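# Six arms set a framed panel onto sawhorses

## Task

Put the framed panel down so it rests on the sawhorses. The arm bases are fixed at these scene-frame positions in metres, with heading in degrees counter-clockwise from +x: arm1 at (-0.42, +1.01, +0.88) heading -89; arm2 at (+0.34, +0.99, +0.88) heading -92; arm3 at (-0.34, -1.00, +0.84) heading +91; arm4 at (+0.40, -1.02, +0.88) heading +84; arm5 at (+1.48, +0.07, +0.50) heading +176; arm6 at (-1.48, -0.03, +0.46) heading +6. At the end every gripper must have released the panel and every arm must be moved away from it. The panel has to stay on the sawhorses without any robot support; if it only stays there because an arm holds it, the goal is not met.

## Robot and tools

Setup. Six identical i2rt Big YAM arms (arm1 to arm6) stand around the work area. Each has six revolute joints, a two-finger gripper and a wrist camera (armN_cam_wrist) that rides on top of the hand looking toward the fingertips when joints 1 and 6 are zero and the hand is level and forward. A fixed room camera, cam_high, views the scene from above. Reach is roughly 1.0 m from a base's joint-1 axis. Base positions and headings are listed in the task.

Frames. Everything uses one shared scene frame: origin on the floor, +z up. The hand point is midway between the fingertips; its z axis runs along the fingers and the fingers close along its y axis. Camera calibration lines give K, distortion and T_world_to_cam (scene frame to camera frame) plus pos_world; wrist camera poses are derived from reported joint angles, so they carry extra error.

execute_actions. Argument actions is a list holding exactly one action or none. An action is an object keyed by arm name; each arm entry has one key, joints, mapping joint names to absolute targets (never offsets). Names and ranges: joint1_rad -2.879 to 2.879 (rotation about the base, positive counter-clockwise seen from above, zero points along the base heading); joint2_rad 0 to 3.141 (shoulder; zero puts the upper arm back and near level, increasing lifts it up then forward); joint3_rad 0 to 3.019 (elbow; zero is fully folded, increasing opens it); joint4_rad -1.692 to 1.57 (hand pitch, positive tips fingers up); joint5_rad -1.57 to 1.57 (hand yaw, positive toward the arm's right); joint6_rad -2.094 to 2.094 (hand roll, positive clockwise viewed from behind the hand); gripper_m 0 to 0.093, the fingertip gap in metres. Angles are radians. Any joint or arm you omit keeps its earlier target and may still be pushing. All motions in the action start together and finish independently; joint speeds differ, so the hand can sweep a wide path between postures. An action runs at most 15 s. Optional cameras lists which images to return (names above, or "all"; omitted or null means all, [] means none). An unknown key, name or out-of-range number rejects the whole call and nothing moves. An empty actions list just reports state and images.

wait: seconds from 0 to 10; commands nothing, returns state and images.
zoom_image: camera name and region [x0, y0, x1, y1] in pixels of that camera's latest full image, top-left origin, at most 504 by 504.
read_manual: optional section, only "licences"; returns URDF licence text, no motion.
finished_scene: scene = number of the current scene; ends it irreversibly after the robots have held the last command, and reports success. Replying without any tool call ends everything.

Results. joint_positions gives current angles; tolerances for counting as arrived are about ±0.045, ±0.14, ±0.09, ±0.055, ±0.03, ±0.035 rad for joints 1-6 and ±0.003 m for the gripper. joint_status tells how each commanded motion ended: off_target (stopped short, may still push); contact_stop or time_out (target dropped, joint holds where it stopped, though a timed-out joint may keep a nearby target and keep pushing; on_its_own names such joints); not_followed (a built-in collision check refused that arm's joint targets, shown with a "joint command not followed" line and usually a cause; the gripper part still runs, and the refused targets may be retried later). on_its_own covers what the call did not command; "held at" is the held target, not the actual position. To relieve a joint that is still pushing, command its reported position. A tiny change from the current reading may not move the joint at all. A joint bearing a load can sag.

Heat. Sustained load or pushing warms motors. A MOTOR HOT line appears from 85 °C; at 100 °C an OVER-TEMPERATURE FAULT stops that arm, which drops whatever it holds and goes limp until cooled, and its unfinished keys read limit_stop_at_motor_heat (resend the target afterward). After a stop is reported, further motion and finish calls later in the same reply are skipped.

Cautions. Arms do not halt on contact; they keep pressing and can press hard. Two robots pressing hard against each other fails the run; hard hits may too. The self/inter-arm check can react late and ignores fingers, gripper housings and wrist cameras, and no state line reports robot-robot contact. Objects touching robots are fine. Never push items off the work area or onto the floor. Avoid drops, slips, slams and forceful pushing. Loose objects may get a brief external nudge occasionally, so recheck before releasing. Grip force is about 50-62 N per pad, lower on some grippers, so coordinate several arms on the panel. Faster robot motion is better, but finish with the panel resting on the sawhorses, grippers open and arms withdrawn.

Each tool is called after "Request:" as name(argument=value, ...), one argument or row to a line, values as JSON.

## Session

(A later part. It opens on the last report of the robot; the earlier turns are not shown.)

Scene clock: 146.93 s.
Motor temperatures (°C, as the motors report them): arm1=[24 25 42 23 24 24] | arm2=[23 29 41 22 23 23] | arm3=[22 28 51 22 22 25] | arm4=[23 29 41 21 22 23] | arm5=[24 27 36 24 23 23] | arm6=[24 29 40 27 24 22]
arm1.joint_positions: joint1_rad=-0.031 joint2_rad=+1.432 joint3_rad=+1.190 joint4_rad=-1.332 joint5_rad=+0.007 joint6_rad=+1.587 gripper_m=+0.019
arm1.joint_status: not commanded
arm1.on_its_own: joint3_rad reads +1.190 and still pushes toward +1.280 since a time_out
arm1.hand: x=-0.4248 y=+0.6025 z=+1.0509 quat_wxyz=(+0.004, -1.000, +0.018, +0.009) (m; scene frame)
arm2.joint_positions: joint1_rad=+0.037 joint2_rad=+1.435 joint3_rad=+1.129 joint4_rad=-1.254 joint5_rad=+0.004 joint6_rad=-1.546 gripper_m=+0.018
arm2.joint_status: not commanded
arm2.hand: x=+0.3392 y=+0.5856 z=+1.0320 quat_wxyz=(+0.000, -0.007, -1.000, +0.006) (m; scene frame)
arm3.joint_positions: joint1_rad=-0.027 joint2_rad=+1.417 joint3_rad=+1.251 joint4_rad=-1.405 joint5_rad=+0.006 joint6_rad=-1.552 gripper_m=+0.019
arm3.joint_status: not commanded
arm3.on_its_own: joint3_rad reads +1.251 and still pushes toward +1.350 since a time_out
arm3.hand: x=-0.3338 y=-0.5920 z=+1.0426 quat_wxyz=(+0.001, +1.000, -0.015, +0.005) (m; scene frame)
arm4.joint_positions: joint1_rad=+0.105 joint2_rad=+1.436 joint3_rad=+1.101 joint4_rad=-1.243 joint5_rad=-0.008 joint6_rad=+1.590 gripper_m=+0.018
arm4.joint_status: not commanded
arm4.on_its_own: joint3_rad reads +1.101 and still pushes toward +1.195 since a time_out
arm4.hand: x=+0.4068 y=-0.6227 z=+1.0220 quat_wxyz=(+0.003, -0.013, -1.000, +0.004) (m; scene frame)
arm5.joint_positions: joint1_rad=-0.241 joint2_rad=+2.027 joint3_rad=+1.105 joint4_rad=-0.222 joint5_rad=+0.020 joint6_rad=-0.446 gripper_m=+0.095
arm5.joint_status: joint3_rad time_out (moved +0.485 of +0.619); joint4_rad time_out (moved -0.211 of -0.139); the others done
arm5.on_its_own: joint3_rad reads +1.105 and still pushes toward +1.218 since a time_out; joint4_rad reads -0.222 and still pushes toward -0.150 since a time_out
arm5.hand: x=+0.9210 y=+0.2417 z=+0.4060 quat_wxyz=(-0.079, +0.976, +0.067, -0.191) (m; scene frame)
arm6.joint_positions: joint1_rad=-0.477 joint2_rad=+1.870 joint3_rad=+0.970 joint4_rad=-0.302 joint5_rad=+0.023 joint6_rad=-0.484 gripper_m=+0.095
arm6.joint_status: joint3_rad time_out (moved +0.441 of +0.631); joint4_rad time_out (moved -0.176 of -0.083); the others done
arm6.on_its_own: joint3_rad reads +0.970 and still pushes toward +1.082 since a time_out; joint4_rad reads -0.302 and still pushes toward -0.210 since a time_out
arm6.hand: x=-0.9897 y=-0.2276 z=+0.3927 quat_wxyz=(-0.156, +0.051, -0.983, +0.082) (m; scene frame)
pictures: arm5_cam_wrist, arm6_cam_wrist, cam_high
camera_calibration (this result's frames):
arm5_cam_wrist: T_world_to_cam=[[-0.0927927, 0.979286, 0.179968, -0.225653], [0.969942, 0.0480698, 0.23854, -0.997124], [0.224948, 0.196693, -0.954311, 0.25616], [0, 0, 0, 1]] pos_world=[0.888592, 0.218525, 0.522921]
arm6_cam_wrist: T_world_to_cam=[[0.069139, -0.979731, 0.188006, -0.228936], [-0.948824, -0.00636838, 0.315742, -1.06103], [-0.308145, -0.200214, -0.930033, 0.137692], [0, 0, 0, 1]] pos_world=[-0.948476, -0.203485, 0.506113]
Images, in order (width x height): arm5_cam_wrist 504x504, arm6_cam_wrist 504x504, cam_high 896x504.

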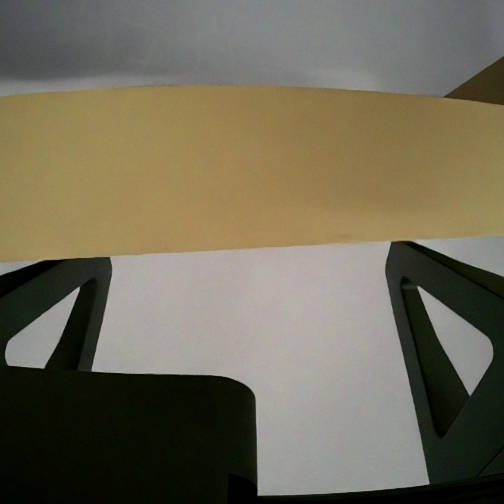

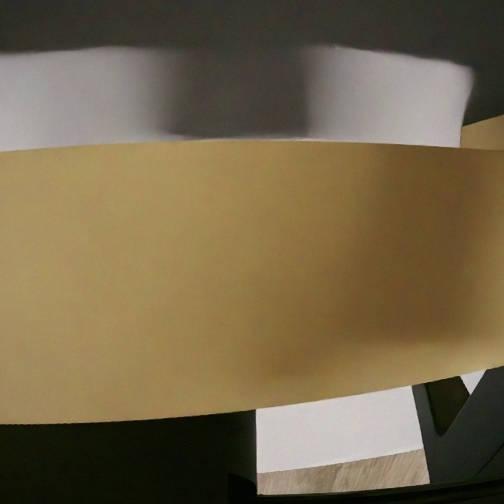

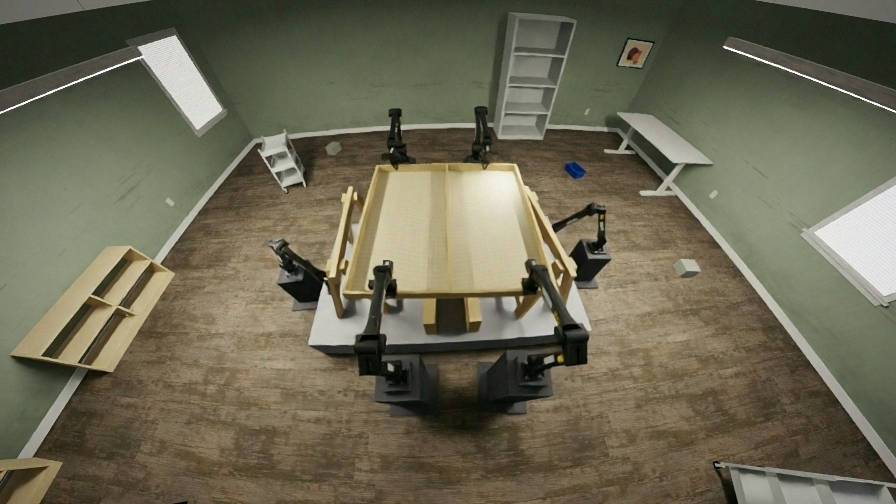

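Request:
execute_actions(
  actions=[
    {"arm5":{"joints":{"joint1_rad":0.5,"joint6_rad":0.35,"joint2_rad":1.86,"joint3_rad":0.78,"joint4_rad":-0.1}},"arm6":{"joints":{"joint1_rad":0.32,"joint6_rad":0.36,"joint2_rad":1.66,"joint3_rad":0.66,"joint4_rad":-0.19}}},
  ],
  cameras=[],
)

Request:
execute_actions(
  actions=[
    {"arm5":{"joints":{"joint1_rad":0.38,"joint2_rad":2.12,"joint3_rad":1.56,"joint4_rad":-0.31}},"arm6":{"joints":{"joint1_rad":0.2,"joint2_rad":1.96,"joint3_rad":1.43,"joint4_rad":-0.33}}},
  ],
  cameras=["cam_high","arm5_cam_wrist","arm6_cam_wrist"],
)

Scene clock: 160.13 s.
Motor temperatures (°C, as the motors report them): arm1=[24 25 43 23 24 24] | arm2=[23 29 41 22 23 23] | arm3=[22 28 52 22 22 25] | arm4=[23 29 42 21 22 23] | arm5=[24 28 37 24 23 23] | arm6=[24 29 40 27 25 22]
arm1.joint_positions: joint1_rad=-0.031 joint2_rad=+1.432 joint3_rad=+1.190 joint4_rad=-1.332 joint5_rad=+0.007 joint6_rad=+1.587 gripper_m=+0.019
arm1.joint_status: not commanded
arm1.on_its_own: joint3_rad reads +1.190 and still pushes toward +1.280 since a time_out
arm1.hand: x=-0.4248 y=+0.6025 z=+1.0509 quat_wxyz=(+0.004, -1.000, +0.018, +0.009) (m; scene frame)
arm2.joint_positions: joint1_rad=+0.037 joint2_rad=+1.435 joint3_rad=+1.129 joint4_rad=-1.254 joint5_rad=+0.004 joint6_rad=-1.546 gripper_m=+0.018
arm2.joint_status: not commanded
arm2.hand: x=+0.3392 y=+0.5856 z=+1.0320 quat_wxyz=(+0.000, -0.007, -1.000, +0.006) (m; scene frame)
arm3.joint_positions: joint1_rad=-0.027 joint2_rad=+1.417 joint3_rad=+1.251 joint4_rad=-1.405 joint5_rad=+0.006 joint6_rad=-1.552 gripper_m=+0.019
arm3.joint_status: not commanded
arm3.on_its_own: joint3_rad reads +1.251 and still pushes toward +1.350 since a time_out
arm3.hand: x=-0.3338 y=-0.5920 z=+1.0426 quat_wxyz=(+0.001, +1.000, -0.015, +0.005) (m; scene frame)
arm4.joint_positions: joint1_rad=+0.105 joint2_rad=+1.436 joint3_rad=+1.101 joint4_rad=-1.243 joint5_rad=-0.008 joint6_rad=+1.590 gripper_m=+0.018
arm4.joint_status: not commanded
arm4.on_its_own: joint3_rad reads +1.101 and still pushes toward +1.195 since a time_out
arm4.hand: x=+0.4068 y=-0.6227 z=+1.0220 quat_wxyz=(+0.003, -0.013, -1.000, +0.004) (m; scene frame)
arm5.joint_positions: joint1_rad=+0.493 joint2_rad=+1.857 joint3_rad=+0.779 joint4_rad=-0.110 joint5_rad=-0.002 joint6_rad=+0.339 gripper_m=+0.095
arm5.joint_status: all done
arm5.hand: x=+1.0516 y=-0.1306 z=+0.4099 quat_wxyz=(+0.079, +0.981, +0.044, -0.173) (m; scene frame)
arm6.joint_positions: joint1_rad=+0.317 joint2_rad=+1.646 joint3_rad=+0.665 joint4_rad=-0.200 joint5_rad=+0.000 joint6_rad=+0.351 gripper_m=+0.095
arm6.joint_status: all done
arm6.hand: x=-1.0881 y=+0.1405 z=+0.4118 quat_wxyz=(-0.174, +0.032, -0.981, -0.077) (m; scene frame)
pictures: none
No camera images: the call's "cameras" was empty. Leave "cameras" out to get every camera's image.

Scene clock: 162.93 s.
Motor temperatures (°C, as the motors report them): arm1=[24 25 43 23 24 24] | arm2=[23 29 41 22 23 23] | arm3=[22 28 52 22 22 25] | arm4=[23 29 42 21 22 23] | arm5=[24 28 38 24 23 23] | arm6=[24 29 42 27 25 22]
arm1.joint_positions: joint1_rad=-0.031 joint2_rad=+1.432 joint3_rad=+1.190 joint4_rad=-1.332 joint5_rad=+0.007 joint6_rad=+1.587 gripper_m=+0.019
arm1.joint_status: not commanded
arm1.on_its_own: joint3_rad reads +1.190 and still pushes toward +1.280 since a time_out
arm1.hand: x=-0.4248 y=+0.6025 z=+1.0509 quat_wxyz=(+0.004, -1.000, +0.018, +0.009) (m; scene frame)
arm2.joint_positions: joint1_rad=+0.037 joint2_rad=+1.435 joint3_rad=+1.129 joint4_rad=-1.254 joint5_rad=+0.004 joint6_rad=-1.546 gripper_m=+0.018
arm2.joint_status: not commanded
arm2.hand: x=+0.3392 y=+0.5856 z=+1.0320 quat_wxyz=(+0.000, -0.007, -1.000, +0.006) (m; scene frame)
arm3.joint_positions: joint1_rad=-0.027 joint2_rad=+1.417 joint3_rad=+1.251 joint4_rad=-1.405 joint5_rad=+0.006 joint6_rad=-1.552 gripper_m=+0.019
arm3.joint_status: not commanded
arm3.on_its_own: joint3_rad reads +1.251 and still pushes toward +1.350 since a time_out
arm3.hand: x=-0.3338 y=-0.5920 z=+1.0426 quat_wxyz=(+0.001, +1.000, -0.015, +0.005) (m; scene frame)
arm4.joint_positions: joint1_rad=+0.105 joint2_rad=+1.436 joint3_rad=+1.101 joint4_rad=-1.243 joint5_rad=-0.008 joint6_rad=+1.590 gripper_m=+0.018
arm4.joint_status: not commanded
arm4.on_its_own: joint3_rad reads +1.101 and still pushes toward +1.195 since a time_out
arm4.hand: x=+0.4068 y=-0.6227 z=+1.0220 quat_wxyz=(+0.003, -0.013, -1.000, +0.004) (m; scene frame)
arm5.joint_positions: joint1_rad=+0.403 joint2_rad=+2.160 joint3_rad=+1.413 joint4_rad=-0.384 joint5_rad=-0.012 joint6_rad=+0.397 gripper_m=+0.095
arm5.joint_status: joint3_rad time_out (moved +0.634 of +0.781); joint4_rad time_out (moved -0.274 of -0.200); the others done
arm5.on_its_own: joint3_rad reads +1.413 and still pushes toward +1.525 since a time_out; joint4_rad reads -0.384 and still pushes toward -0.310 since a time_out
arm5.hand: x=+0.8413 y=-0.1621 z=+0.4239 quat_wxyz=(+0.091, +0.976, -0.028, -0.197) (m; scene frame)
arm6.joint_positions: joint1_rad=+0.232 joint2_rad=+1.991 joint3_rad=+1.249 joint4_rad=-0.416 joint5_rad=-0.016 joint6_rad=+0.444 gripper_m=+0.095
arm6.joint_status: joint3_rad time_out (moved +0.583 of +0.765); joint4_rad time_out (moved -0.216 of -0.130); the others done
arm6.on_its_own: joint3_rad reads +1.249 and still pushes toward +1.361 since a time_out; joint4_rad reads -0.416 and still pushes toward -0.330 since a time_out
arm6.hand: x=-0.8919 y=+0.1729 z=+0.4168 quat_wxyz=(-0.180, -0.054, -0.978, -0.089) (m; scene frame)
pictures: arm5_cam_wrist, arm6_cam_wrist, cam_high
camera_calibration (this result's frames):
arm5_cam_wrist: T_world_to_cam=[[0.0254456, 0.981689, -0.188786, 0.216308], [0.975181, 0.0171732, 0.220741, -0.906514], [0.219941, -0.189717, -0.956887, 0.31326], [0, 0, 0, 1]] pos_world=[0.809613, -0.137348, 0.540696]
arm6_cam_wrist: T_world_to_cam=[[-0.0801493, -0.980004, -0.182124, 0.173306], [-0.961992, 0.028199, 0.271616, -0.972613], [-0.261049, 0.196972, -0.945016, 0.249957], [0, 0, 0, 1]] pos_world=[-0.856505, 0.148033, 0.531954]
Images, in order (width x height): arm5_cam_wrist 504x504, arm6_cam_wrist 504x504, cam_high 896x504.

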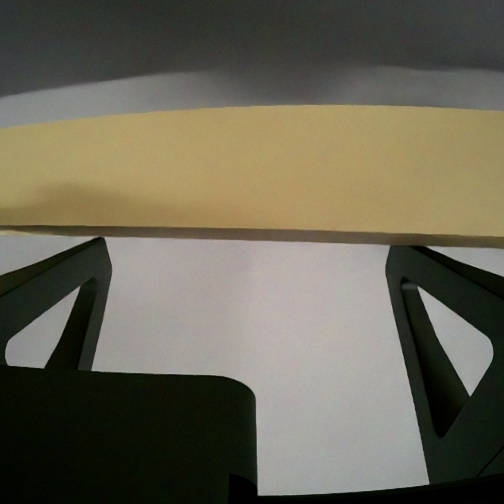

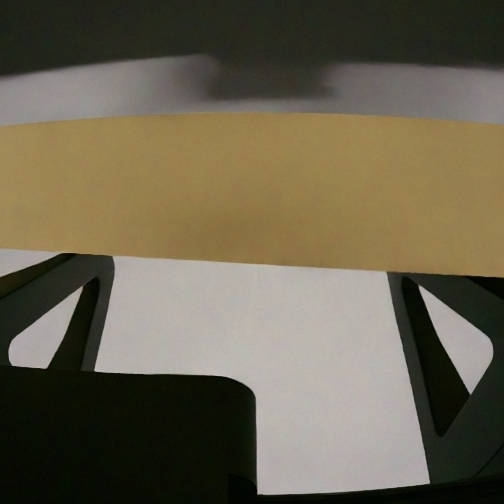

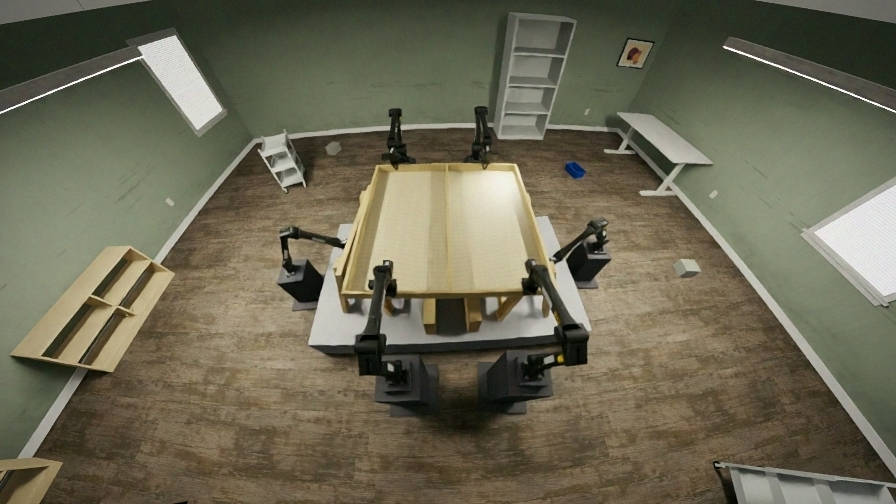

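Request:
execute_actions(
  actions=[
    {"arm5":{"joints":{"joint1_rad":0.1,"joint6_rad":0.06,"joint2_rad":2.01,"joint3_rad":1.08,"joint4_rad":-0.25}},"arm6":{"joints":{"joint1_rad":-0.15,"joint6_rad":0.03,"joint2_rad":1.8,"joint3_rad":0.89,"joint4_rad":-0.28}}},
  ],
  cameras=[],
)

Request:
execute_actions(
  actions=[
    {"arm5":{"joints":{"joint2_rad":2.29,"joint3_rad":1.87,"joint4_rad":-0.45}},"arm6":{"joints":{"joint2_rad":2.11,"joint3_rad":1.69,"joint4_rad":-0.42}}},
  ],
  cameras=["cam_high","arm5_cam_wrist","arm6_cam_wrist"],
)

Scene clock: 175.33 s.
Motor temperatures (°C, as the motors report them): arm1=[24 25 44 23 24 24] | arm2=[23 29 42 22 23 23] | arm3=[22 28 53 22 22 25] | arm4=[23 30 42 21 22 23] | arm5=[24 29 39 24 23 23] | arm6=[24 30 42 27 25 22]
arm1.joint_positions: joint1_rad=-0.031 joint2_rad=+1.432 joint3_rad=+1.190 joint4_rad=-1.332 joint5_rad=+0.007 joint6_rad=+1.587 gripper_m=+0.019
arm1.joint_status: not commanded
arm1.on_its_own: joint3_rad reads +1.190 and still pushes toward +1.280 since a time_out
arm1.hand: x=-0.4248 y=+0.6025 z=+1.0509 quat_wxyz=(+0.004, -1.000, +0.018, +0.009) (m; scene frame)
arm2.joint_positions: joint1_rad=+0.037 joint2_rad=+1.435 joint3_rad=+1.129 joint4_rad=-1.254 joint5_rad=+0.004 joint6_rad=-1.546 gripper_m=+0.018
arm2.joint_status: not commanded
arm2.hand: x=+0.3392 y=+0.5856 z=+1.0320 quat_wxyz=(+0.000, -0.007, -1.000, +0.006) (m; scene frame)
arm3.joint_positions: joint1_rad=-0.027 joint2_rad=+1.417 joint3_rad=+1.251 joint4_rad=-1.405 joint5_rad=+0.006 joint6_rad=-1.552 gripper_m=+0.019
arm3.joint_status: not commanded
arm3.on_its_own: joint3_rad reads +1.251 and still pushes toward +1.350 since a time_out
arm3.hand: x=-0.3338 y=-0.5920 z=+1.0426 quat_wxyz=(+0.001, +1.000, -0.015, +0.005) (m; scene frame)
arm4.joint_positions: joint1_rad=+0.105 joint2_rad=+1.436 joint3_rad=+1.101 joint4_rad=-1.243 joint5_rad=-0.008 joint6_rad=+1.590 gripper_m=+0.018
arm4.joint_status: not commanded
arm4.on_its_own: joint3_rad reads +1.101 and still pushes toward +1.195 since a time_out
arm4.hand: x=+0.4068 y=-0.6227 z=+1.0220 quat_wxyz=(+0.003, -0.013, -1.000, +0.004) (m; scene frame)
arm5.joint_positions: joint1_rad=+0.104 joint2_rad=+2.013 joint3_rad=+1.078 joint4_rad=-0.261 joint5_rad=+0.001 joint6_rad=+0.071 gripper_m=+0.095
arm5.joint_status: all done
arm5.hand: x=+0.9144 y=+0.0412 z=+0.4036 quat_wxyz=(+0.017, +0.983, -0.016, -0.182) (m; scene frame)
arm6.joint_positions: joint1_rad=-0.144 joint2_rad=+1.795 joint3_rad=+0.888 joint4_rad=-0.285 joint5_rad=+0.003 joint6_rad=+0.039 gripper_m=+0.095
arm6.joint_status: all done
arm6.hand: x=-0.9773 y=-0.0536 z=+0.4059 quat_wxyz=(-0.182, -0.041, -0.982, -0.002) (m; scene frame)
pictures: none
No camera images: the call's "cameras" was empty. Leave "cameras" out to get every camera's image.

Scene clock: 178.17 s.
Motor temperatures (°C, as the motors report them): arm1=[24 25 44 23 24 24] | arm2=[23 29 42 22 23 23] | arm3=[22 28 53 22 22 25] | arm4=[23 30 42 21 22 23] | arm5=[24 29 40 24 23 23] | arm6=[24 30 45 27 25 22]
arm1.joint_positions: joint1_rad=-0.031 joint2_rad=+1.432 joint3_rad=+1.190 joint4_rad=-1.332 joint5_rad=+0.007 joint6_rad=+1.587 gripper_m=+0.019
arm1.joint_status: not commanded
arm1.on_its_own: joint3_rad reads +1.190 and still pushes toward +1.280 since a time_out
arm1.hand: x=-0.4248 y=+0.6025 z=+1.0509 quat_wxyz=(+0.004, -1.000, +0.018, +0.009) (m; scene frame)
arm2.joint_positions: joint1_rad=+0.037 joint2_rad=+1.435 joint3_rad=+1.129 joint4_rad=-1.254 joint5_rad=+0.004 joint6_rad=-1.546 gripper_m=+0.018
arm2.joint_status: not commanded
arm2.hand: x=+0.3392 y=+0.5856 z=+1.0320 quat_wxyz=(+0.000, -0.007, -1.000, +0.006) (m; scene frame)
arm3.joint_positions: joint1_rad=-0.027 joint2_rad=+1.417 joint3_rad=+1.251 joint4_rad=-1.405 joint5_rad=+0.006 joint6_rad=-1.552 gripper_m=+0.019
arm3.joint_status: not commanded
arm3.on_its_own: joint3_rad reads +1.251 and still pushes toward +1.350 since a time_out
arm3.hand: x=-0.3338 y=-0.5920 z=+1.0426 quat_wxyz=(+0.001, +1.000, -0.015, +0.005) (m; scene frame)
arm4.joint_positions: joint1_rad=+0.105 joint2_rad=+1.436 joint3_rad=+1.101 joint4_rad=-1.243 joint5_rad=-0.008 joint6_rad=+1.590 gripper_m=+0.018
arm4.joint_status: not commanded
arm4.on_its_own: joint3_rad reads +1.101 and still pushes toward +1.195 since a time_out
arm4.hand: x=+0.4068 y=-0.6227 z=+1.0220 quat_wxyz=(+0.003, -0.013, -1.000, +0.004) (m; scene frame)
arm5.joint_positions: joint1_rad=+0.082 joint2_rad=+2.336 joint3_rad=+1.731 joint4_rad=-0.509 joint5_rad=+0.005 joint6_rad=+0.023 gripper_m=+0.095
arm5.joint_status: joint3_rad time_out (moved +0.653 of +0.792); joint4_rad time_out (moved -0.248 of -0.189); the others done
arm5.on_its_own: joint3_rad reads +1.731 and still pushes toward +1.843 since a time_out; joint4_rad reads -0.509 and still pushes toward -0.450 since a time_out
arm5.hand: x=+0.7200 y=+0.0507 z=+0.4137 quat_wxyz=(+0.009, +0.975, -0.004, -0.223) (m; scene frame)
arm6.joint_positions: joint1_rad=-0.177 joint2_rad=+2.149 joint3_rad=+1.506 joint4_rad=-0.502 joint5_rad=+0.010 joint6_rad=-0.042 gripper_m=+0.095
arm6.joint_status: joint3_rad time_out (moved +0.617 of +0.802); joint4_rad time_out (moved -0.218 of -0.135); the others done
arm6.on_its_own: joint3_rad reads +1.506 and still pushes toward +1.618 since a time_out; joint4_rad reads -0.502 and still pushes toward -0.420 since a time_out
arm6.hand: x=-0.7850 y=-0.0857 z=+0.4054 quat_wxyz=(-0.204, -0.018, -0.979, +0.013) (m; scene frame)
pictures: arm5_cam_wrist, arm6_cam_wrist, cam_high
camera_calibration (this result's frames):
arm5_cam_wrist: T_world_to_cam=[[0.0104261, 0.999728, -0.0208587, -0.0509939], [0.985065, -0.00668344, 0.172052, -0.775439], [0.171866, -0.022341, -0.984867, 0.408242], [0, 0, 0, 1]] pos_world=[0.694227, 0.054918, 0.534416]
arm6_cam_wrist: T_world_to_cam=[[-0.0472482, -0.998464, 0.0289364, -0.13489], [-0.973632, 0.0525069, 0.221999, -0.846333], [-0.223177, -0.0176844, -0.974617, 0.341379], [0, 0, 0, 1]] pos_world=[-0.754202, -0.0842077, 0.524503]
Images, in order (width x height): arm5_cam_wrist 504x504, arm6_cam_wrist 504x504, cam_high 896x504.

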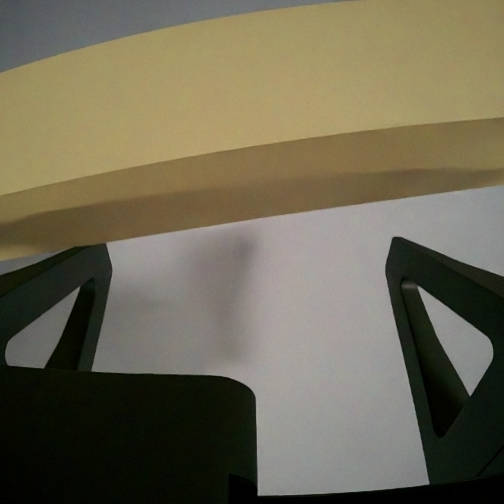

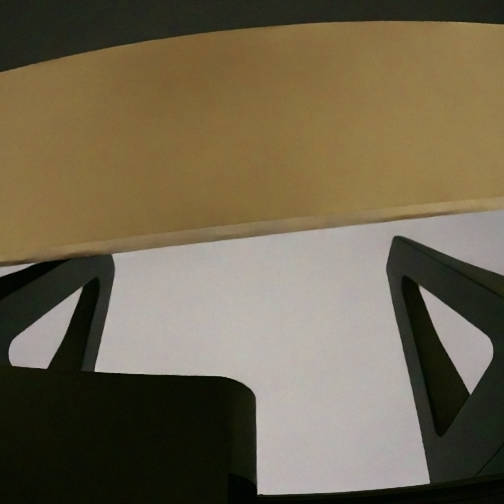

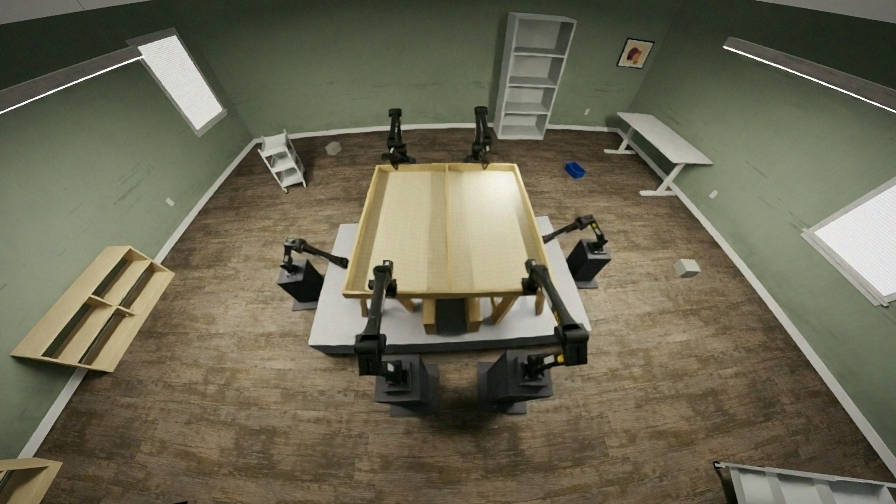

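Request:
execute_actions(
  actions=[
    {"arm5":{"joints":{"joint1_rad":0.42,"joint6_rad":0.3,"joint2_rad":2.29,"joint3_rad":1.62,"joint4_rad":-0.49}},"arm6":{"joints":{"joint1_rad":0.08,"joint6_rad":0.14,"joint2_rad":2.08,"joint3_rad":1.36,"joint4_rad":-0.46}}},
  ],
  cameras=[],
)

Request:
execute_actions(
  actions=[
    {"arm5":{"joints":{"joint1_rad":0.38,"joint2_rad":2.565,"joint3_rad":2.33,"joint4_rad":-0.67}},"arm6":{"joints":{"joint1_rad":0.05,"joint2_rad":2.42,"joint3_rad":2.21,"joint4_rad":-0.63}}},
  ],
  cameras=["cam_high","arm5_cam_wrist","arm6_cam_wrist"],
)

Scene clock: 190.23 s.
Motor temperatures (°C, as the motors report them): arm1=[24 25 44 23 24 24] | arm2=[23 29 43 22 23 23] | arm3=[22 28 54 22 22 25] | arm4=[23 30 43 21 22 23] | arm5=[24 30 41 24 23 23] | arm6=[24 31 44 27 24 22]
arm1.joint_positions: joint1_rad=-0.031 joint2_rad=+1.432 joint3_rad=+1.190 joint4_rad=-1.332 joint5_rad=+0.007 joint6_rad=+1.587 gripper_m=+0.019
arm1.joint_status: not commanded
arm1.on_its_own: joint3_rad reads +1.190 and still pushes toward +1.280 since a time_out
arm1.hand: x=-0.4248 y=+0.6025 z=+1.0509 quat_wxyz=(+0.004, -1.000, +0.018, +0.009) (m; scene frame)
arm2.joint_positions: joint1_rad=+0.037 joint2_rad=+1.435 joint3_rad=+1.129 joint4_rad=-1.254 joint5_rad=+0.004 joint6_rad=-1.546 gripper_m=+0.018
arm2.joint_status: not commanded
arm2.hand: x=+0.3392 y=+0.5856 z=+1.0320 quat_wxyz=(+0.000, -0.007, -1.000, +0.006) (m; scene frame)
arm3.joint_positions: joint1_rad=-0.027 joint2_rad=+1.417 joint3_rad=+1.251 joint4_rad=-1.405 joint5_rad=+0.006 joint6_rad=-1.552 gripper_m=+0.019
arm3.joint_status: not commanded
arm3.on_its_own: joint3_rad reads +1.251 and still pushes toward +1.350 since a time_out
arm3.hand: x=-0.3338 y=-0.5920 z=+1.0426 quat_wxyz=(+0.001, +1.000, -0.015, +0.005) (m; scene frame)
arm4.joint_positions: joint1_rad=+0.105 joint2_rad=+1.436 joint3_rad=+1.101 joint4_rad=-1.243 joint5_rad=-0.008 joint6_rad=+1.590 gripper_m=+0.018
arm4.joint_status: not commanded
arm4.on_its_own: joint3_rad reads +1.101 and still pushes toward +1.195 since a time_out
arm4.hand: x=+0.4068 y=-0.6227 z=+1.0220 quat_wxyz=(+0.003, -0.013, -1.000, +0.004) (m; scene frame)
arm5.joint_positions: joint1_rad=+0.408 joint2_rad=+2.310 joint3_rad=+1.631 joint4_rad=-0.507 joint5_rad=+0.000 joint6_rad=+0.290 gripper_m=+0.095
arm5.joint_status: all done
arm5.hand: x=+0.8014 y=-0.1784 z=+0.3952 quat_wxyz=(+0.066, +0.981, +0.026, -0.178) (m; scene frame)
arm6.joint_positions: joint1_rad=+0.072 joint2_rad=+2.066 joint3_rad=+1.369 joint4_rad=-0.469 joint5_rad=-0.001 joint6_rad=+0.132 gripper_m=+0.095
arm6.joint_status: all done
arm6.hand: x=-0.8343 y=+0.0806 z=+0.4098 quat_wxyz=(-0.192, +0.019, -0.981, -0.035) (m; scene frame)
pictures: none
No camera images: the call's "cameras" was empty. Leave "cameras" out to get every camera's image.

Scene clock: 193.10 s.
Motor temperatures (°C, as the motors report them): arm1=[24 25 45 23 24 24] | arm2=[23 29 43 22 23 23] | arm3=[22 28 54 22 22 25] | arm4=[23 30 43 21 22 23] | arm5=[24 30 41 24 23 23] | arm6=[24 32 47 27 24 23]
arm1.joint_positions: joint1_rad=-0.031 joint2_rad=+1.432 joint3_rad=+1.190 joint4_rad=-1.332 joint5_rad=+0.007 joint6_rad=+1.587 gripper_m=+0.019
arm1.joint_status: not commanded
arm1.on_its_own: joint3_rad reads +1.190 and still pushes toward +1.280 since a time_out
arm1.hand: x=-0.4248 y=+0.6025 z=+1.0509 quat_wxyz=(+0.004, -1.000, +0.018, +0.009) (m; scene frame)
arm2.joint_positions: joint1_rad=+0.037 joint2_rad=+1.435 joint3_rad=+1.129 joint4_rad=-1.254 joint5_rad=+0.004 joint6_rad=-1.546 gripper_m=+0.018
arm2.joint_status: not commanded
arm2.hand: x=+0.3392 y=+0.5856 z=+1.0320 quat_wxyz=(+0.000, -0.007, -1.000, +0.006) (m; scene frame)
arm3.joint_positions: joint1_rad=-0.027 joint2_rad=+1.417 joint3_rad=+1.251 joint4_rad=-1.405 joint5_rad=+0.006 joint6_rad=-1.552 gripper_m=+0.019
arm3.joint_status: not commanded
arm3.on_its_own: joint3_rad reads +1.251 and still pushes toward +1.350 since a time_out
arm3.hand: x=-0.3338 y=-0.5920 z=+1.0426 quat_wxyz=(+0.001, +1.000, -0.015, +0.005) (m; scene frame)
arm4.joint_positions: joint1_rad=+0.105 joint2_rad=+1.436 joint3_rad=+1.101 joint4_rad=-1.243 joint5_rad=-0.008 joint6_rad=+1.590 gripper_m=+0.018
arm4.joint_status: not commanded
arm4.on_its_own: joint3_rad reads +1.101 and still pushes toward +1.195 since a time_out
arm4.hand: x=+0.4068 y=-0.6227 z=+1.0220 quat_wxyz=(+0.003, -0.013, -1.000, +0.004) (m; scene frame)
arm5.joint_positions: joint1_rad=+0.410 joint2_rad=+2.595 joint3_rad=+2.236 joint4_rad=-0.711 joint5_rad=-0.010 joint6_rad=+0.333 gripper_m=+0.095
arm5.joint_status: joint3_rad time_out (moved +0.605 of +0.699); the others done
arm5.on_its_own: joint3_rad reads +2.236 and still pushes toward +2.330 since a time_out
arm5.hand: x=+0.6710 y=-0.2290 z=+0.4180 quat_wxyz=(+0.094, +0.969, +0.007, -0.229) (m; scene frame)
arm6.joint_positions: joint1_rad=+0.074 joint2_rad=+2.449 joint3_rad=+2.019 joint4_rad=-0.750 joint5_rad=-0.002 joint6_rad=+0.220 gripper_m=+0.095
arm6.joint_status: joint3_rad time_out (moved +0.651 of +0.841); joint4_rad time_out (moved -0.280 of -0.161); the others done
arm6.on_its_own: joint3_rad reads +2.019 and still pushes toward +2.132 since a time_out; joint4_rad reads -0.750 and still pushes toward -0.630 since a time_out
arm6.hand: x=-0.6906 y=+0.1078 z=+0.3816 quat_wxyz=(-0.184, -0.023, -0.982, -0.043) (m; scene frame)
pictures: arm5_cam_wrist, arm6_cam_wrist, cam_high
camera_calibration (this result's frames):
arm5_cam_wrist: T_world_to_cam=[[-0.0492645, 0.982363, -0.180377, 0.331994], [0.98531, 0.0773671, 0.152247, -0.702396], [0.163517, -0.170227, -0.971743, 0.380891], [0, 0, 0, 1]] pos_world=[0.646151, -0.206958, 0.53695]
arm6_cam_wrist: T_world_to_cam=[[-0.0352706, -0.995981, -0.0823221, 0.113886], [-0.964667, 0.0124087, 0.263181, -0.764469], [-0.261102, 0.0886959, -0.961228, 0.299949], [0, 0, 0, 1]] pos_world=[-0.655124, 0.0963104, 0.498888]
Images, in order (width x height): arm5_cam_wrist 504x504, arm6_cam_wrist 504x504, cam_high 896x504.

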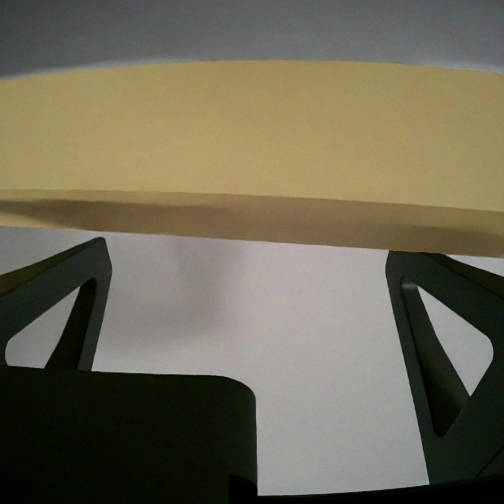

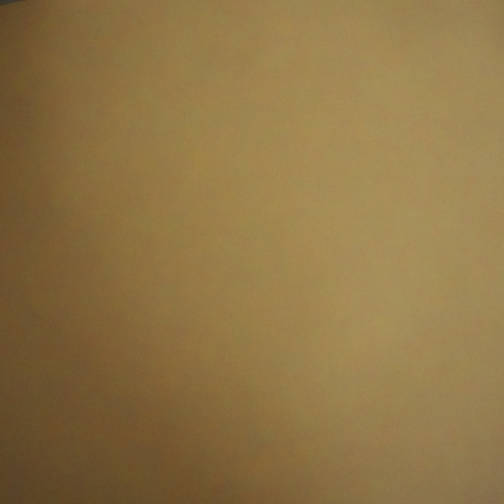

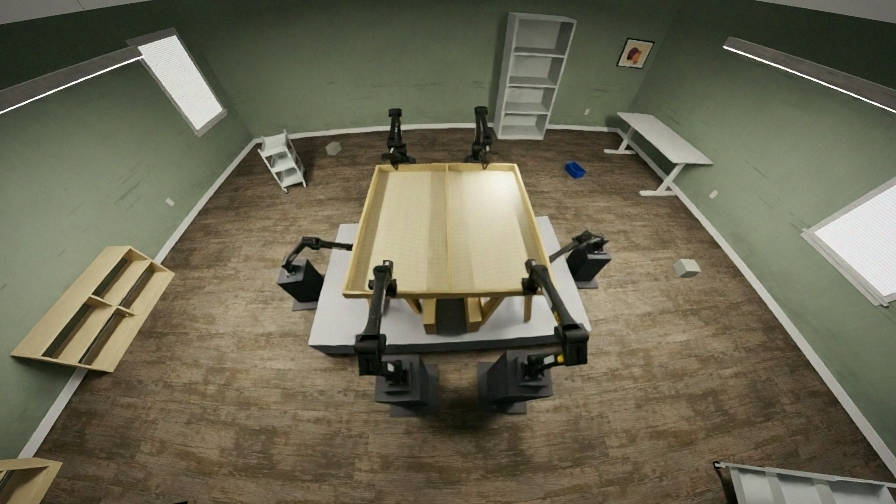

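The right sawhorse is in place. The left one needs one more push on its −y side.

Request:
execute_actions(
  actions=[
    {"arm5":{"joints":{"joint2_rad":2.1,"joint3_rad":1.3,"joint4_rad":-0.4}},"arm6":{"joints":{"joint1_rad":-0.2,"joint6_rad":-0.08,"joint2_rad":2.22,"joint3_rad":1.62,"joint4_rad":-0.55}}},
  ],
  cameras=[],
)

Request:
execute_actions(
  actions=[
    {"arm5":{"joints":{"joint1_rad":0.12,"joint6_rad":0,"joint2_rad":1.0,"joint3_rad":0.3,"joint4_rad":1.3}},"arm6":{"joints":{"joint2_rad":2.42,"joint3_rad":2.24,"joint4_rad":-0.62}}},
  ],
  cameras=["cam_high","arm5_cam_wrist","arm6_cam_wrist"],
)

Scene clock: 203.67 s.
Motor temperatures (°C, as the motors report them): arm1=[24 25 45 23 24 24] | arm2=[23 30 43 22 23 23] | arm3=[22 29 55 22 22 25] | arm4=[23 30 43 21 22 23] | arm5=[24 31 41 24 23 23] | arm6=[24 33 46 27 24 23]
arm1.joint_positions: joint1_rad=-0.031 joint2_rad=+1.432 joint3_rad=+1.190 joint4_rad=-1.332 joint5_rad=+0.007 joint6_rad=+1.587 gripper_m=+0.019
arm1.joint_status: not commanded
arm1.on_its_own: joint3_rad reads +1.190 and still pushes toward +1.280 since a time_out
arm1.hand: x=-0.4248 y=+0.6025 z=+1.0509 quat_wxyz=(+0.004, -1.000, +0.018, +0.009) (m; scene frame)
arm2.joint_positions: joint1_rad=+0.037 joint2_rad=+1.435 joint3_rad=+1.129 joint4_rad=-1.254 joint5_rad=+0.004 joint6_rad=-1.546 gripper_m=+0.018
arm2.joint_status: not commanded
arm2.hand: x=+0.3392 y=+0.5856 z=+1.0320 quat_wxyz=(+0.000, -0.007, -1.000, +0.006) (m; scene frame)
arm3.joint_positions: joint1_rad=-0.027 joint2_rad=+1.417 joint3_rad=+1.251 joint4_rad=-1.405 joint5_rad=+0.006 joint6_rad=-1.552 gripper_m=+0.019
arm3.joint_status: not commanded
arm3.on_its_own: joint3_rad reads +1.251 and still pushes toward +1.350 since a time_out
arm3.hand: x=-0.3338 y=-0.5920 z=+1.0426 quat_wxyz=(+0.001, +1.000, -0.015, +0.005) (m; scene frame)
arm4.joint_positions: joint1_rad=+0.105 joint2_rad=+1.436 joint3_rad=+1.101 joint4_rad=-1.243 joint5_rad=-0.008 joint6_rad=+1.590 gripper_m=+0.018
arm4.joint_status: not commanded
arm4.on_its_own: joint3_rad reads +1.101 and still pushes toward +1.195 since a time_out
arm4.hand: x=+0.4068 y=-0.6227 z=+1.0220 quat_wxyz=(+0.003, -0.013, -1.000, +0.004) (m; scene frame)
arm5.joint_positions: joint1_rad=+0.387 joint2_rad=+2.112 joint3_rad=+1.279 joint4_rad=-0.402 joint5_rad=-0.001 joint6_rad=+0.310 gripper_m=+0.095
arm5.joint_status: all done
arm5.hand: x=+0.8945 y=-0.1313 z=+0.4038 quat_wxyz=(+0.060, +0.986, +0.006, -0.155) (m; scene frame)
arm6.joint_positions: joint1_rad=-0.197 joint2_rad=+2.210 joint3_rad=+1.627 joint4_rad=-0.555 joint5_rad=+0.002 joint6_rad=-0.072 gripper_m=+0.095
arm6.joint_status: all done
arm6.hand: x=-0.7548 y=-0.1011 z=+0.4078 quat_wxyz=(-0.208, -0.012, -0.978, +0.015) (m; scene frame)
pictures: none
No camera images: the call's "cameras" was empty. Leave "cameras" out to get every camera's image.

Scene clock: 206.30 s.
Motor temperatures (°C, as the motors report them): arm1=[24 25 45 23 24 24] | arm2=[23 30 43 22 23 23] | arm3=[22 29 55 22 22 25] | arm4=[23 30 43 21 22 23] | arm5=[24 31 40 24 23 23] | arm6=[24 33 50 27 24 23]
arm1.joint_positions: joint1_rad=-0.031 joint2_rad=+1.432 joint3_rad=+1.190 joint4_rad=-1.332 joint5_rad=+0.007 joint6_rad=+1.587 gripper_m=+0.019
arm1.joint_status: not commanded
arm1.on_its_own: joint3_rad reads +1.190 and still pushes toward +1.280 since a time_out
arm1.hand: x=-0.4248 y=+0.6025 z=+1.0509 quat_wxyz=(+0.004, -1.000, +0.018, +0.009) (m; scene frame)
arm2.joint_positions: joint1_rad=+0.037 joint2_rad=+1.435 joint3_rad=+1.129 joint4_rad=-1.254 joint5_rad=+0.004 joint6_rad=-1.546 gripper_m=+0.018
arm2.joint_status: not commanded
arm2.hand: x=+0.3392 y=+0.5856 z=+1.0320 quat_wxyz=(+0.000, -0.007, -1.000, +0.006) (m; scene frame)
arm3.joint_positions: joint1_rad=-0.027 joint2_rad=+1.417 joint3_rad=+1.251 joint4_rad=-1.405 joint5_rad=+0.006 joint6_rad=-1.552 gripper_m=+0.019
arm3.joint_status: not commanded
arm3.on_its_own: joint3_rad reads +1.251 and still pushes toward +1.350 since a time_out
arm3.hand: x=-0.3338 y=-0.5920 z=+1.0426 quat_wxyz=(+0.001, +1.000, -0.015, +0.005) (m; scene frame)
arm4.joint_positions: joint1_rad=+0.105 joint2_rad=+1.436 joint3_rad=+1.101 joint4_rad=-1.243 joint5_rad=-0.008 joint6_rad=+1.590 gripper_m=+0.018
arm4.joint_status: not commanded
arm4.on_its_own: joint3_rad reads +1.101 and still pushes toward +1.195 since a time_out
arm4.hand: x=+0.4068 y=-0.6227 z=+1.0220 quat_wxyz=(+0.003, -0.013, -1.000, +0.004) (m; scene frame)
arm5.joint_positions: joint1_rad=+0.113 joint2_rad=+1.002 joint3_rad=+0.309 joint4_rad=+1.278 joint5_rad=+0.001 joint6_rad=+0.010 gripper_m=+0.095
arm5.joint_status: all done
arm5.hand: x=+1.0986 y=+0.0526 z=+0.8755 quat_wxyz=(+0.030, +0.476, +0.003, -0.879) (m; scene frame)
arm6.joint_positions: joint1_rad=-0.212 joint2_rad=+2.425 joint3_rad=+1.969 joint4_rad=-0.710 joint5_rad=-0.003 joint6_rad=-0.106 gripper_m=+0.095
arm6.joint_status: joint3_rad time_out (moved +0.342 of +0.613); joint4_rad time_out (moved -0.155 of -0.065); the others done
arm6.on_its_own: joint3_rad reads +1.969 and still pushes toward +2.082 since a time_out (your +2.240 is given up); joint4_rad reads -0.710 and still pushes toward -0.620 since a time_out
arm6.hand: x=-0.6889 y=-0.1182 z=+0.3805 quat_wxyz=(-0.194, -0.003, -0.981, +0.016) (m; scene frame)
pictures: arm5_cam_wrist, arm6_cam_wrist, cam_high
camera_calibration (this result's frames):
arm5_cam_wrist: T_world_to_cam=[[-0.0565371, 0.997942, -0.0302492, 0.0347395], [0.0456133, -0.0276842, -0.998575, 0.830244], [-0.997358, -0.0578364, -0.0439542, 1.2607], [0, 0, 0, 1]] pos_world=[1.22146, 0.061231, 0.885525]
arm6_cam_wrist: T_world_to_cam=[[-0.0180296, -0.998968, 0.041691, -0.14688], [-0.969798, 0.027617, 0.242339, -0.753532], [-0.24324, -0.0360626, -0.969295, 0.320022], [0, 0, 0, 1]] pos_world=[-0.65558, -0.114378, 0.49893]
Images, in order (width x height): arm5_cam_wrist 504x504, arm6_cam_wrist 504x504, cam_high 896x504.

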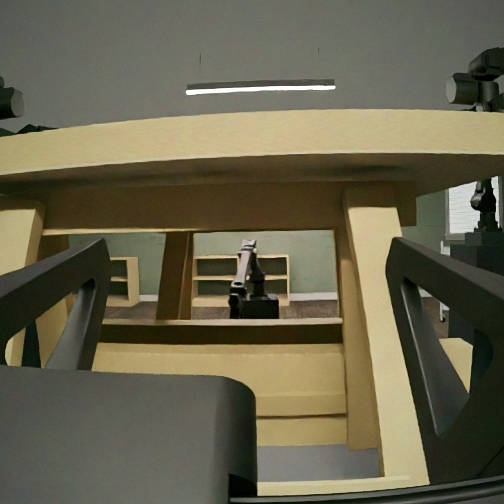

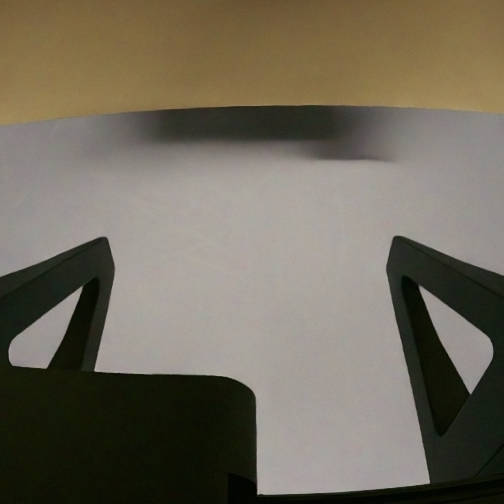

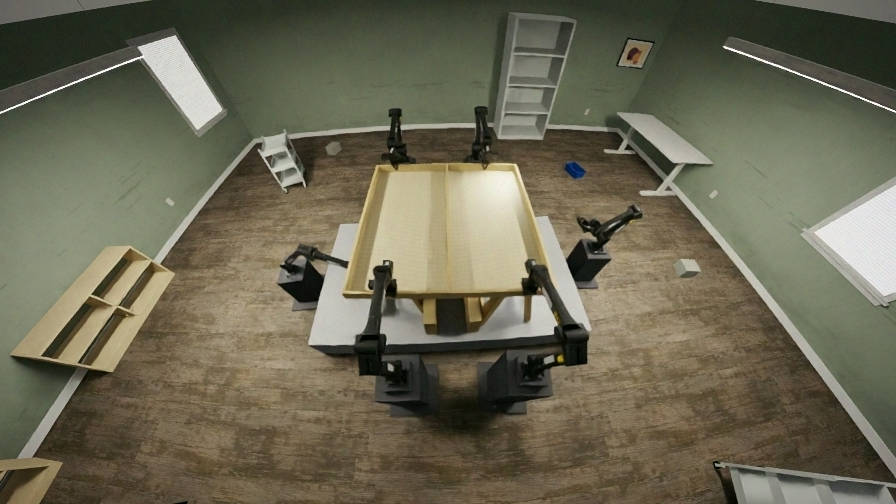

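Both sawhorses are in, so I'm lowering the panel.

Request:
execute_actions(
  actions=[
    {"arm1":{"joints":{"joint2_rad":1.46,"joint3_rad":1.15,"joint4_rad":-1.235}},"arm2":{"joints":{"joint2_rad":1.455,"joint3_rad":1.09,"joint4_rad":-1.18}},"arm3":{"joints":{"joint2_rad":1.435,"joint3_rad":1.2,"joint4_rad":-1.315}},"arm4":{"joints":{"joint2_rad":1.46,"joint3_rad":1.08,"joint4_rad":-1.17}},"arm6":{"joints":{"joint2_rad":2.05,"joint3_rad":1.36,"joint4_rad":-0.46}}},
  ],
  cameras=["arm5_cam_wrist"],
)

Scene clock: 220.90 s.
Motor temperatures (°C, as the motors report them): arm1=[24 25 45 23 24 24] | arm2=[23 30 43 22 23 23] | arm3=[22 29 54 22 22 25] | arm4=[23 30 43 21 22 23] | arm5=[24 28 36 24 23 23] | arm6=[24 33 48 27 24 22]
arm1.joint_positions: joint1_rad=-0.032 joint2_rad=+1.457 joint3_rad=+1.127 joint4_rad=-1.251 joint5_rad=+0.004 joint6_rad=+1.588 gripper_m=+0.019
arm1.joint_status: all done
arm1.hand: x=-0.4249 y=+0.6042 z=+1.0181 quat_wxyz=(+0.008, -1.000, +0.019, +0.007) (m; scene frame)
arm2.joint_positions: joint1_rad=+0.037 joint2_rad=+1.472 joint3_rad=+1.088 joint4_rad=-1.203 joint5_rad=+0.002 joint6_rad=-1.547 gripper_m=+0.018
arm2.joint_status: all done
arm2.hand: x=+0.3396 y=+0.5880 z=+1.0031 quat_wxyz=(+0.000, -0.007, -1.000, -0.008) (m; scene frame)
arm3.joint_positions: joint1_rad=-0.027 joint2_rad=+1.437 joint3_rad=+1.198 joint4_rad=-1.335 joint5_rad=+0.006 joint6_rad=-1.550 gripper_m=+0.019
arm3.joint_status: all done
arm3.hand: x=-0.3337 y=-0.5906 z=+1.0151 quat_wxyz=(+0.002, +1.000, -0.016, +0.005) (m; scene frame)
arm4.joint_positions: joint1_rad=+0.105 joint2_rad=+1.472 joint3_rad=+1.074 joint4_rad=-1.195 joint5_rad=-0.007 joint6_rad=+1.590 gripper_m=+0.018
arm4.joint_status: all done
arm4.hand: x=+0.4069 y=-0.6213 z=+0.9988 quat_wxyz=(+0.003, -0.013, -1.000, +0.012) (m; scene frame)
arm5.joint_positions: joint1_rad=+0.113 joint2_rad=+1.002 joint3_rad=+0.309 joint4_rad=+1.278 joint5_rad=+0.001 joint6_rad=+0.010 gripper_m=+0.095
arm5.joint_status: not commanded
arm5.hand: x=+1.0986 y=+0.0526 z=+0.8755 quat_wxyz=(+0.030, +0.476, +0.003, -0.879) (m; scene frame)
arm6.joint_positions: joint1_rad=-0.208 joint2_rad=+2.050 joint3_rad=+1.351 joint4_rad=-0.460 joint5_rad=-0.003 joint6_rad=-0.088 gripper_m=+0.095
arm6.joint_status: all done
arm6.hand: x=-0.8317 y=-0.1001 z=+0.4122 quat_wxyz=(-0.197, -0.009, -0.980, +0.014) (m; scene frame)
pictures: arm5_cam_wrist
camera_calibration (this result's frames):
arm5_cam_wrist: T_world_to_cam=[[-0.0565371, 0.997942, -0.0302492, 0.0347395], [0.0456133, -0.0276842, -0.998575, 0.830244], [-0.997358, -0.0578364, -0.0439542, 1.2607], [0, 0, 0, 1]] pos_world=[1.22146, 0.061231, 0.885525]
Images, in order (width x height): arm5_cam_wrist 504x504.

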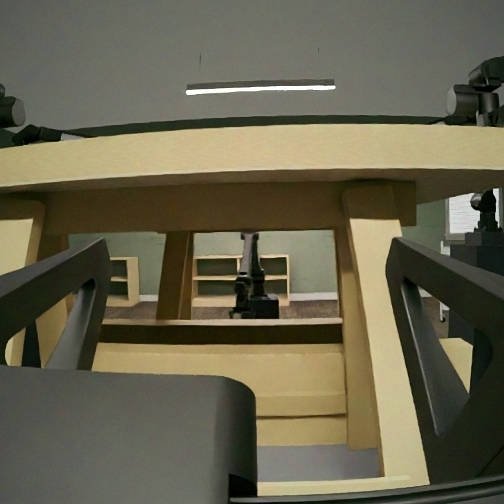

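Request:
execute_actions(
  actions=[
    {"arm1":{"joints":{"gripper_m":0.08}},"arm2":{"joints":{"gripper_m":0.08}},"arm3":{"joints":{"gripper_m":0.08}},"arm4":{"joints":{"gripper_m":0.08}}},
  ],
  cameras=[],
)

Request:
execute_actions(
  actions=[
    {"arm1":{"joints":{"joint2_rad":1.0,"joint3_rad":1.3,"joint4_rad":-1.65}},"arm2":{"joints":{"joint2_rad":1.0,"joint3_rad":1.26,"joint4_rad":-1.6}},"arm3":{"joints":{"joint2_rad":0.97,"joint3_rad":1.36,"joint4_rad":-1.68}},"arm4":{"joints":{"joint2_rad":1.0,"joint3_rad":1.24,"joint4_rad":-1.6}},"arm6":{"joints":{"joint1_rad":-0.09,"joint2_rad":0.9,"joint3_rad":0.3,"joint4_rad":1.2}}},
  ],
  cameras=["cam_high","arm6_cam_wrist"],
)

Scene clock: 231.20 s.
Motor temperatures (°C, as the motors report them): arm1=[24 25 43 23 24 24] | arm2=[23 29 41 22 23 23] | arm3=[22 28 48 22 22 25] | arm4=[23 29 39 21 22 23] | arm5=[24 27 34 24 23 23] | arm6=[24 33 42 27 24 22]
arm1.joint_positions: joint1_rad=-0.022 joint2_rad=+1.457 joint3_rad=+1.127 joint4_rad=-1.244 joint5_rad=+0.004 joint6_rad=+1.584 gripper_m=+0.080
arm1.joint_status: all done
arm1.hand: x=-0.4207 y=+0.6023 z=+1.0181 quat_wxyz=(+0.004, -1.000, +0.012, +0.007) (m; scene frame)
arm2.joint_positions: joint1_rad=+0.037 joint2_rad=+1.472 joint3_rad=+1.088 joint4_rad=-1.195 joint5_rad=+0.002 joint6_rad=-1.560 gripper_m=+0.080
arm2.joint_status: all done
arm2.hand: x=+0.3396 y=+0.5860 z=+1.0030 quat_wxyz=(+0.000, +0.000, -1.000, -0.004) (m; scene frame)
arm3.joint_positions: joint1_rad=-0.027 joint2_rad=+1.436 joint3_rad=+1.198 joint4_rad=-1.332 joint5_rad=+0.002 joint6_rad=-1.557 gripper_m=+0.080
arm3.joint_status: all done
arm3.hand: x=-0.3345 y=-0.5900 z=+1.0152 quat_wxyz=(+0.001, +1.000, -0.012, +0.003) (m; scene frame)
arm4.joint_positions: joint1_rad=+0.105 joint2_rad=+1.472 joint3_rad=+1.074 joint4_rad=-1.181 joint5_rad=-0.003 joint6_rad=+1.581 gripper_m=+0.080
arm4.joint_status: all done
arm4.hand: x=+0.4077 y=-0.6177 z=+0.9987 quat_wxyz=(+0.001, -0.009, -1.000, +0.005) (m; scene frame)
arm5.joint_positions: joint1_rad=+0.113 joint2_rad=+1.002 joint3_rad=+0.309 joint4_rad=+1.278 joint5_rad=+0.001 joint6_rad=+0.010 gripper_m=+0.095
arm5.joint_status: not commanded
arm5.hand: x=+1.0986 y=+0.0526 z=+0.8755 quat_wxyz=(+0.030, +0.476, +0.003, -0.879) (m; scene frame)
arm6.joint_positions: joint1_rad=-0.208 joint2_rad=+2.050 joint3_rad=+1.351 joint4_rad=-0.460 joint5_rad=-0.003 joint6_rad=-0.088 gripper_m=+0.095
arm6.joint_status: not commanded
arm6.hand: x=-0.8317 y=-0.1001 z=+0.4122 quat_wxyz=(-0.197, -0.009, -0.980, +0.014) (m; scene frame)
pictures: none
No camera images: the call's "cameras" was empty. Leave "cameras" out to get every camera's image.

Scene clock: 233.07 s.
Motor temperatures (°C, as the motors report them): arm1=[24 25 42 23 24 24] | arm2=[23 29 41 22 23 23] | arm3=[22 28 48 22 22 25] | arm4=[23 29 39 21 22 23] | arm5=[24 27 34 24 22 23] | arm6=[24 32 42 27 24 22]
arm1.joint_positions: joint1_rad=-0.022 joint2_rad=+0.994 joint3_rad=+1.284 joint4_rad=-1.645 joint5_rad=+0.003 joint6_rad=+1.583 gripper_m=+0.080
arm1.joint_status: all done
arm1.hand: x=-0.4173 y=+0.7172 z=+1.2277 quat_wxyz=(-0.105, -0.994, +0.010, +0.007) (m; scene frame)
arm2.joint_positions: joint1_rad=+0.037 joint2_rad=+0.992 joint3_rad=+1.225 joint4_rad=-1.589 joint5_rad=+0.002 joint6_rad=-1.561 gripper_m=+0.080
arm2.joint_status: all done
arm2.hand: x=+0.3378 y=+0.6948 z=+1.2103 quat_wxyz=(-0.001, +0.000, -0.994, +0.107) (m; scene frame)
arm3.joint_positions: joint1_rad=-0.027 joint2_rad=+0.974 joint3_rad=+1.339 joint4_rad=-1.667 joint5_rad=+0.002 joint6_rad=-1.558 gripper_m=+0.080
arm3.joint_status: all done
arm3.hand: x=-0.3367 y=-0.7118 z=+1.2178 quat_wxyz=(-0.133, +0.991, -0.011, +0.003) (m; scene frame)
arm4.joint_positions: joint1_rad=+0.105 joint2_rad=+0.997 joint3_rad=+1.208 joint4_rad=-1.593 joint5_rad=-0.002 joint6_rad=+1.580 gripper_m=+0.080
arm4.joint_status: all done
arm4.hand: x=+0.4069 y=-0.7268 z=+1.2024 quat_wxyz=(+0.001, -0.008, -0.996, -0.093) (m; scene frame)
arm5.joint_positions: joint1_rad=+0.113 joint2_rad=+1.002 joint3_rad=+0.309 joint4_rad=+1.278 joint5_rad=+0.001 joint6_rad=+0.010 gripper_m=+0.095
arm5.joint_status: not commanded
arm5.hand: x=+1.0986 y=+0.0526 z=+0.8755 quat_wxyz=(+0.030, +0.476, +0.003, -0.879) (m; scene frame)
arm6.joint_positions: joint1_rad=-0.085 joint2_rad=+0.898 joint3_rad=+0.312 joint4_rad=+1.185 joint5_rad=-0.002 joint6_rad=-0.087 gripper_m=+0.095
arm6.joint_status: all done
arm6.hand: x=-1.1097 y=-0.0292 z=+0.8485 quat_wxyz=(-0.881, +0.022, -0.472, +0.028) (m; scene frame)
pictures: arm6_cam_wrist, cam_high
camera_calibration (this result's frames):
arm6_cam_wrist: T_world_to_cam=[[-0.0390582, -0.99765, 0.0562878, -0.120819], [-0.0498204, -0.0543165, -0.99728, 0.792851], [0.997994, -0.0417563, -0.0475819, 1.26958], [0, 0, 0, 1]] pos_world=[-1.23225, -0.0244573, 0.857904]
Images, in order (width x height): arm6_cam_wrist 504x504, cam_high 896x504.

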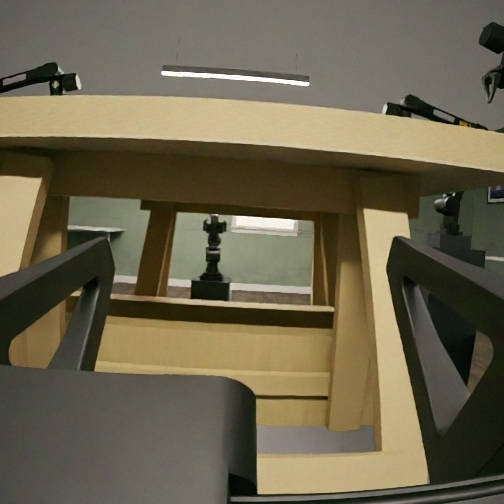

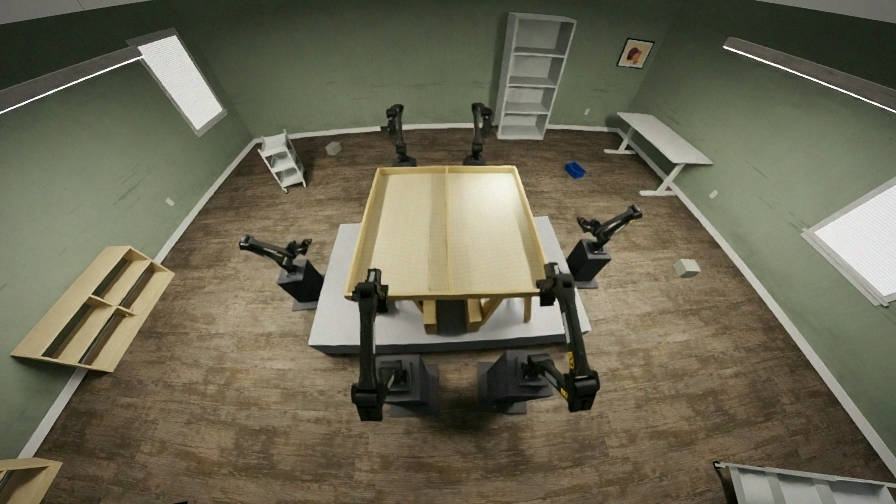

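Request:
finished_scene(
  scene=2,
)

The scene is finished: the task was done.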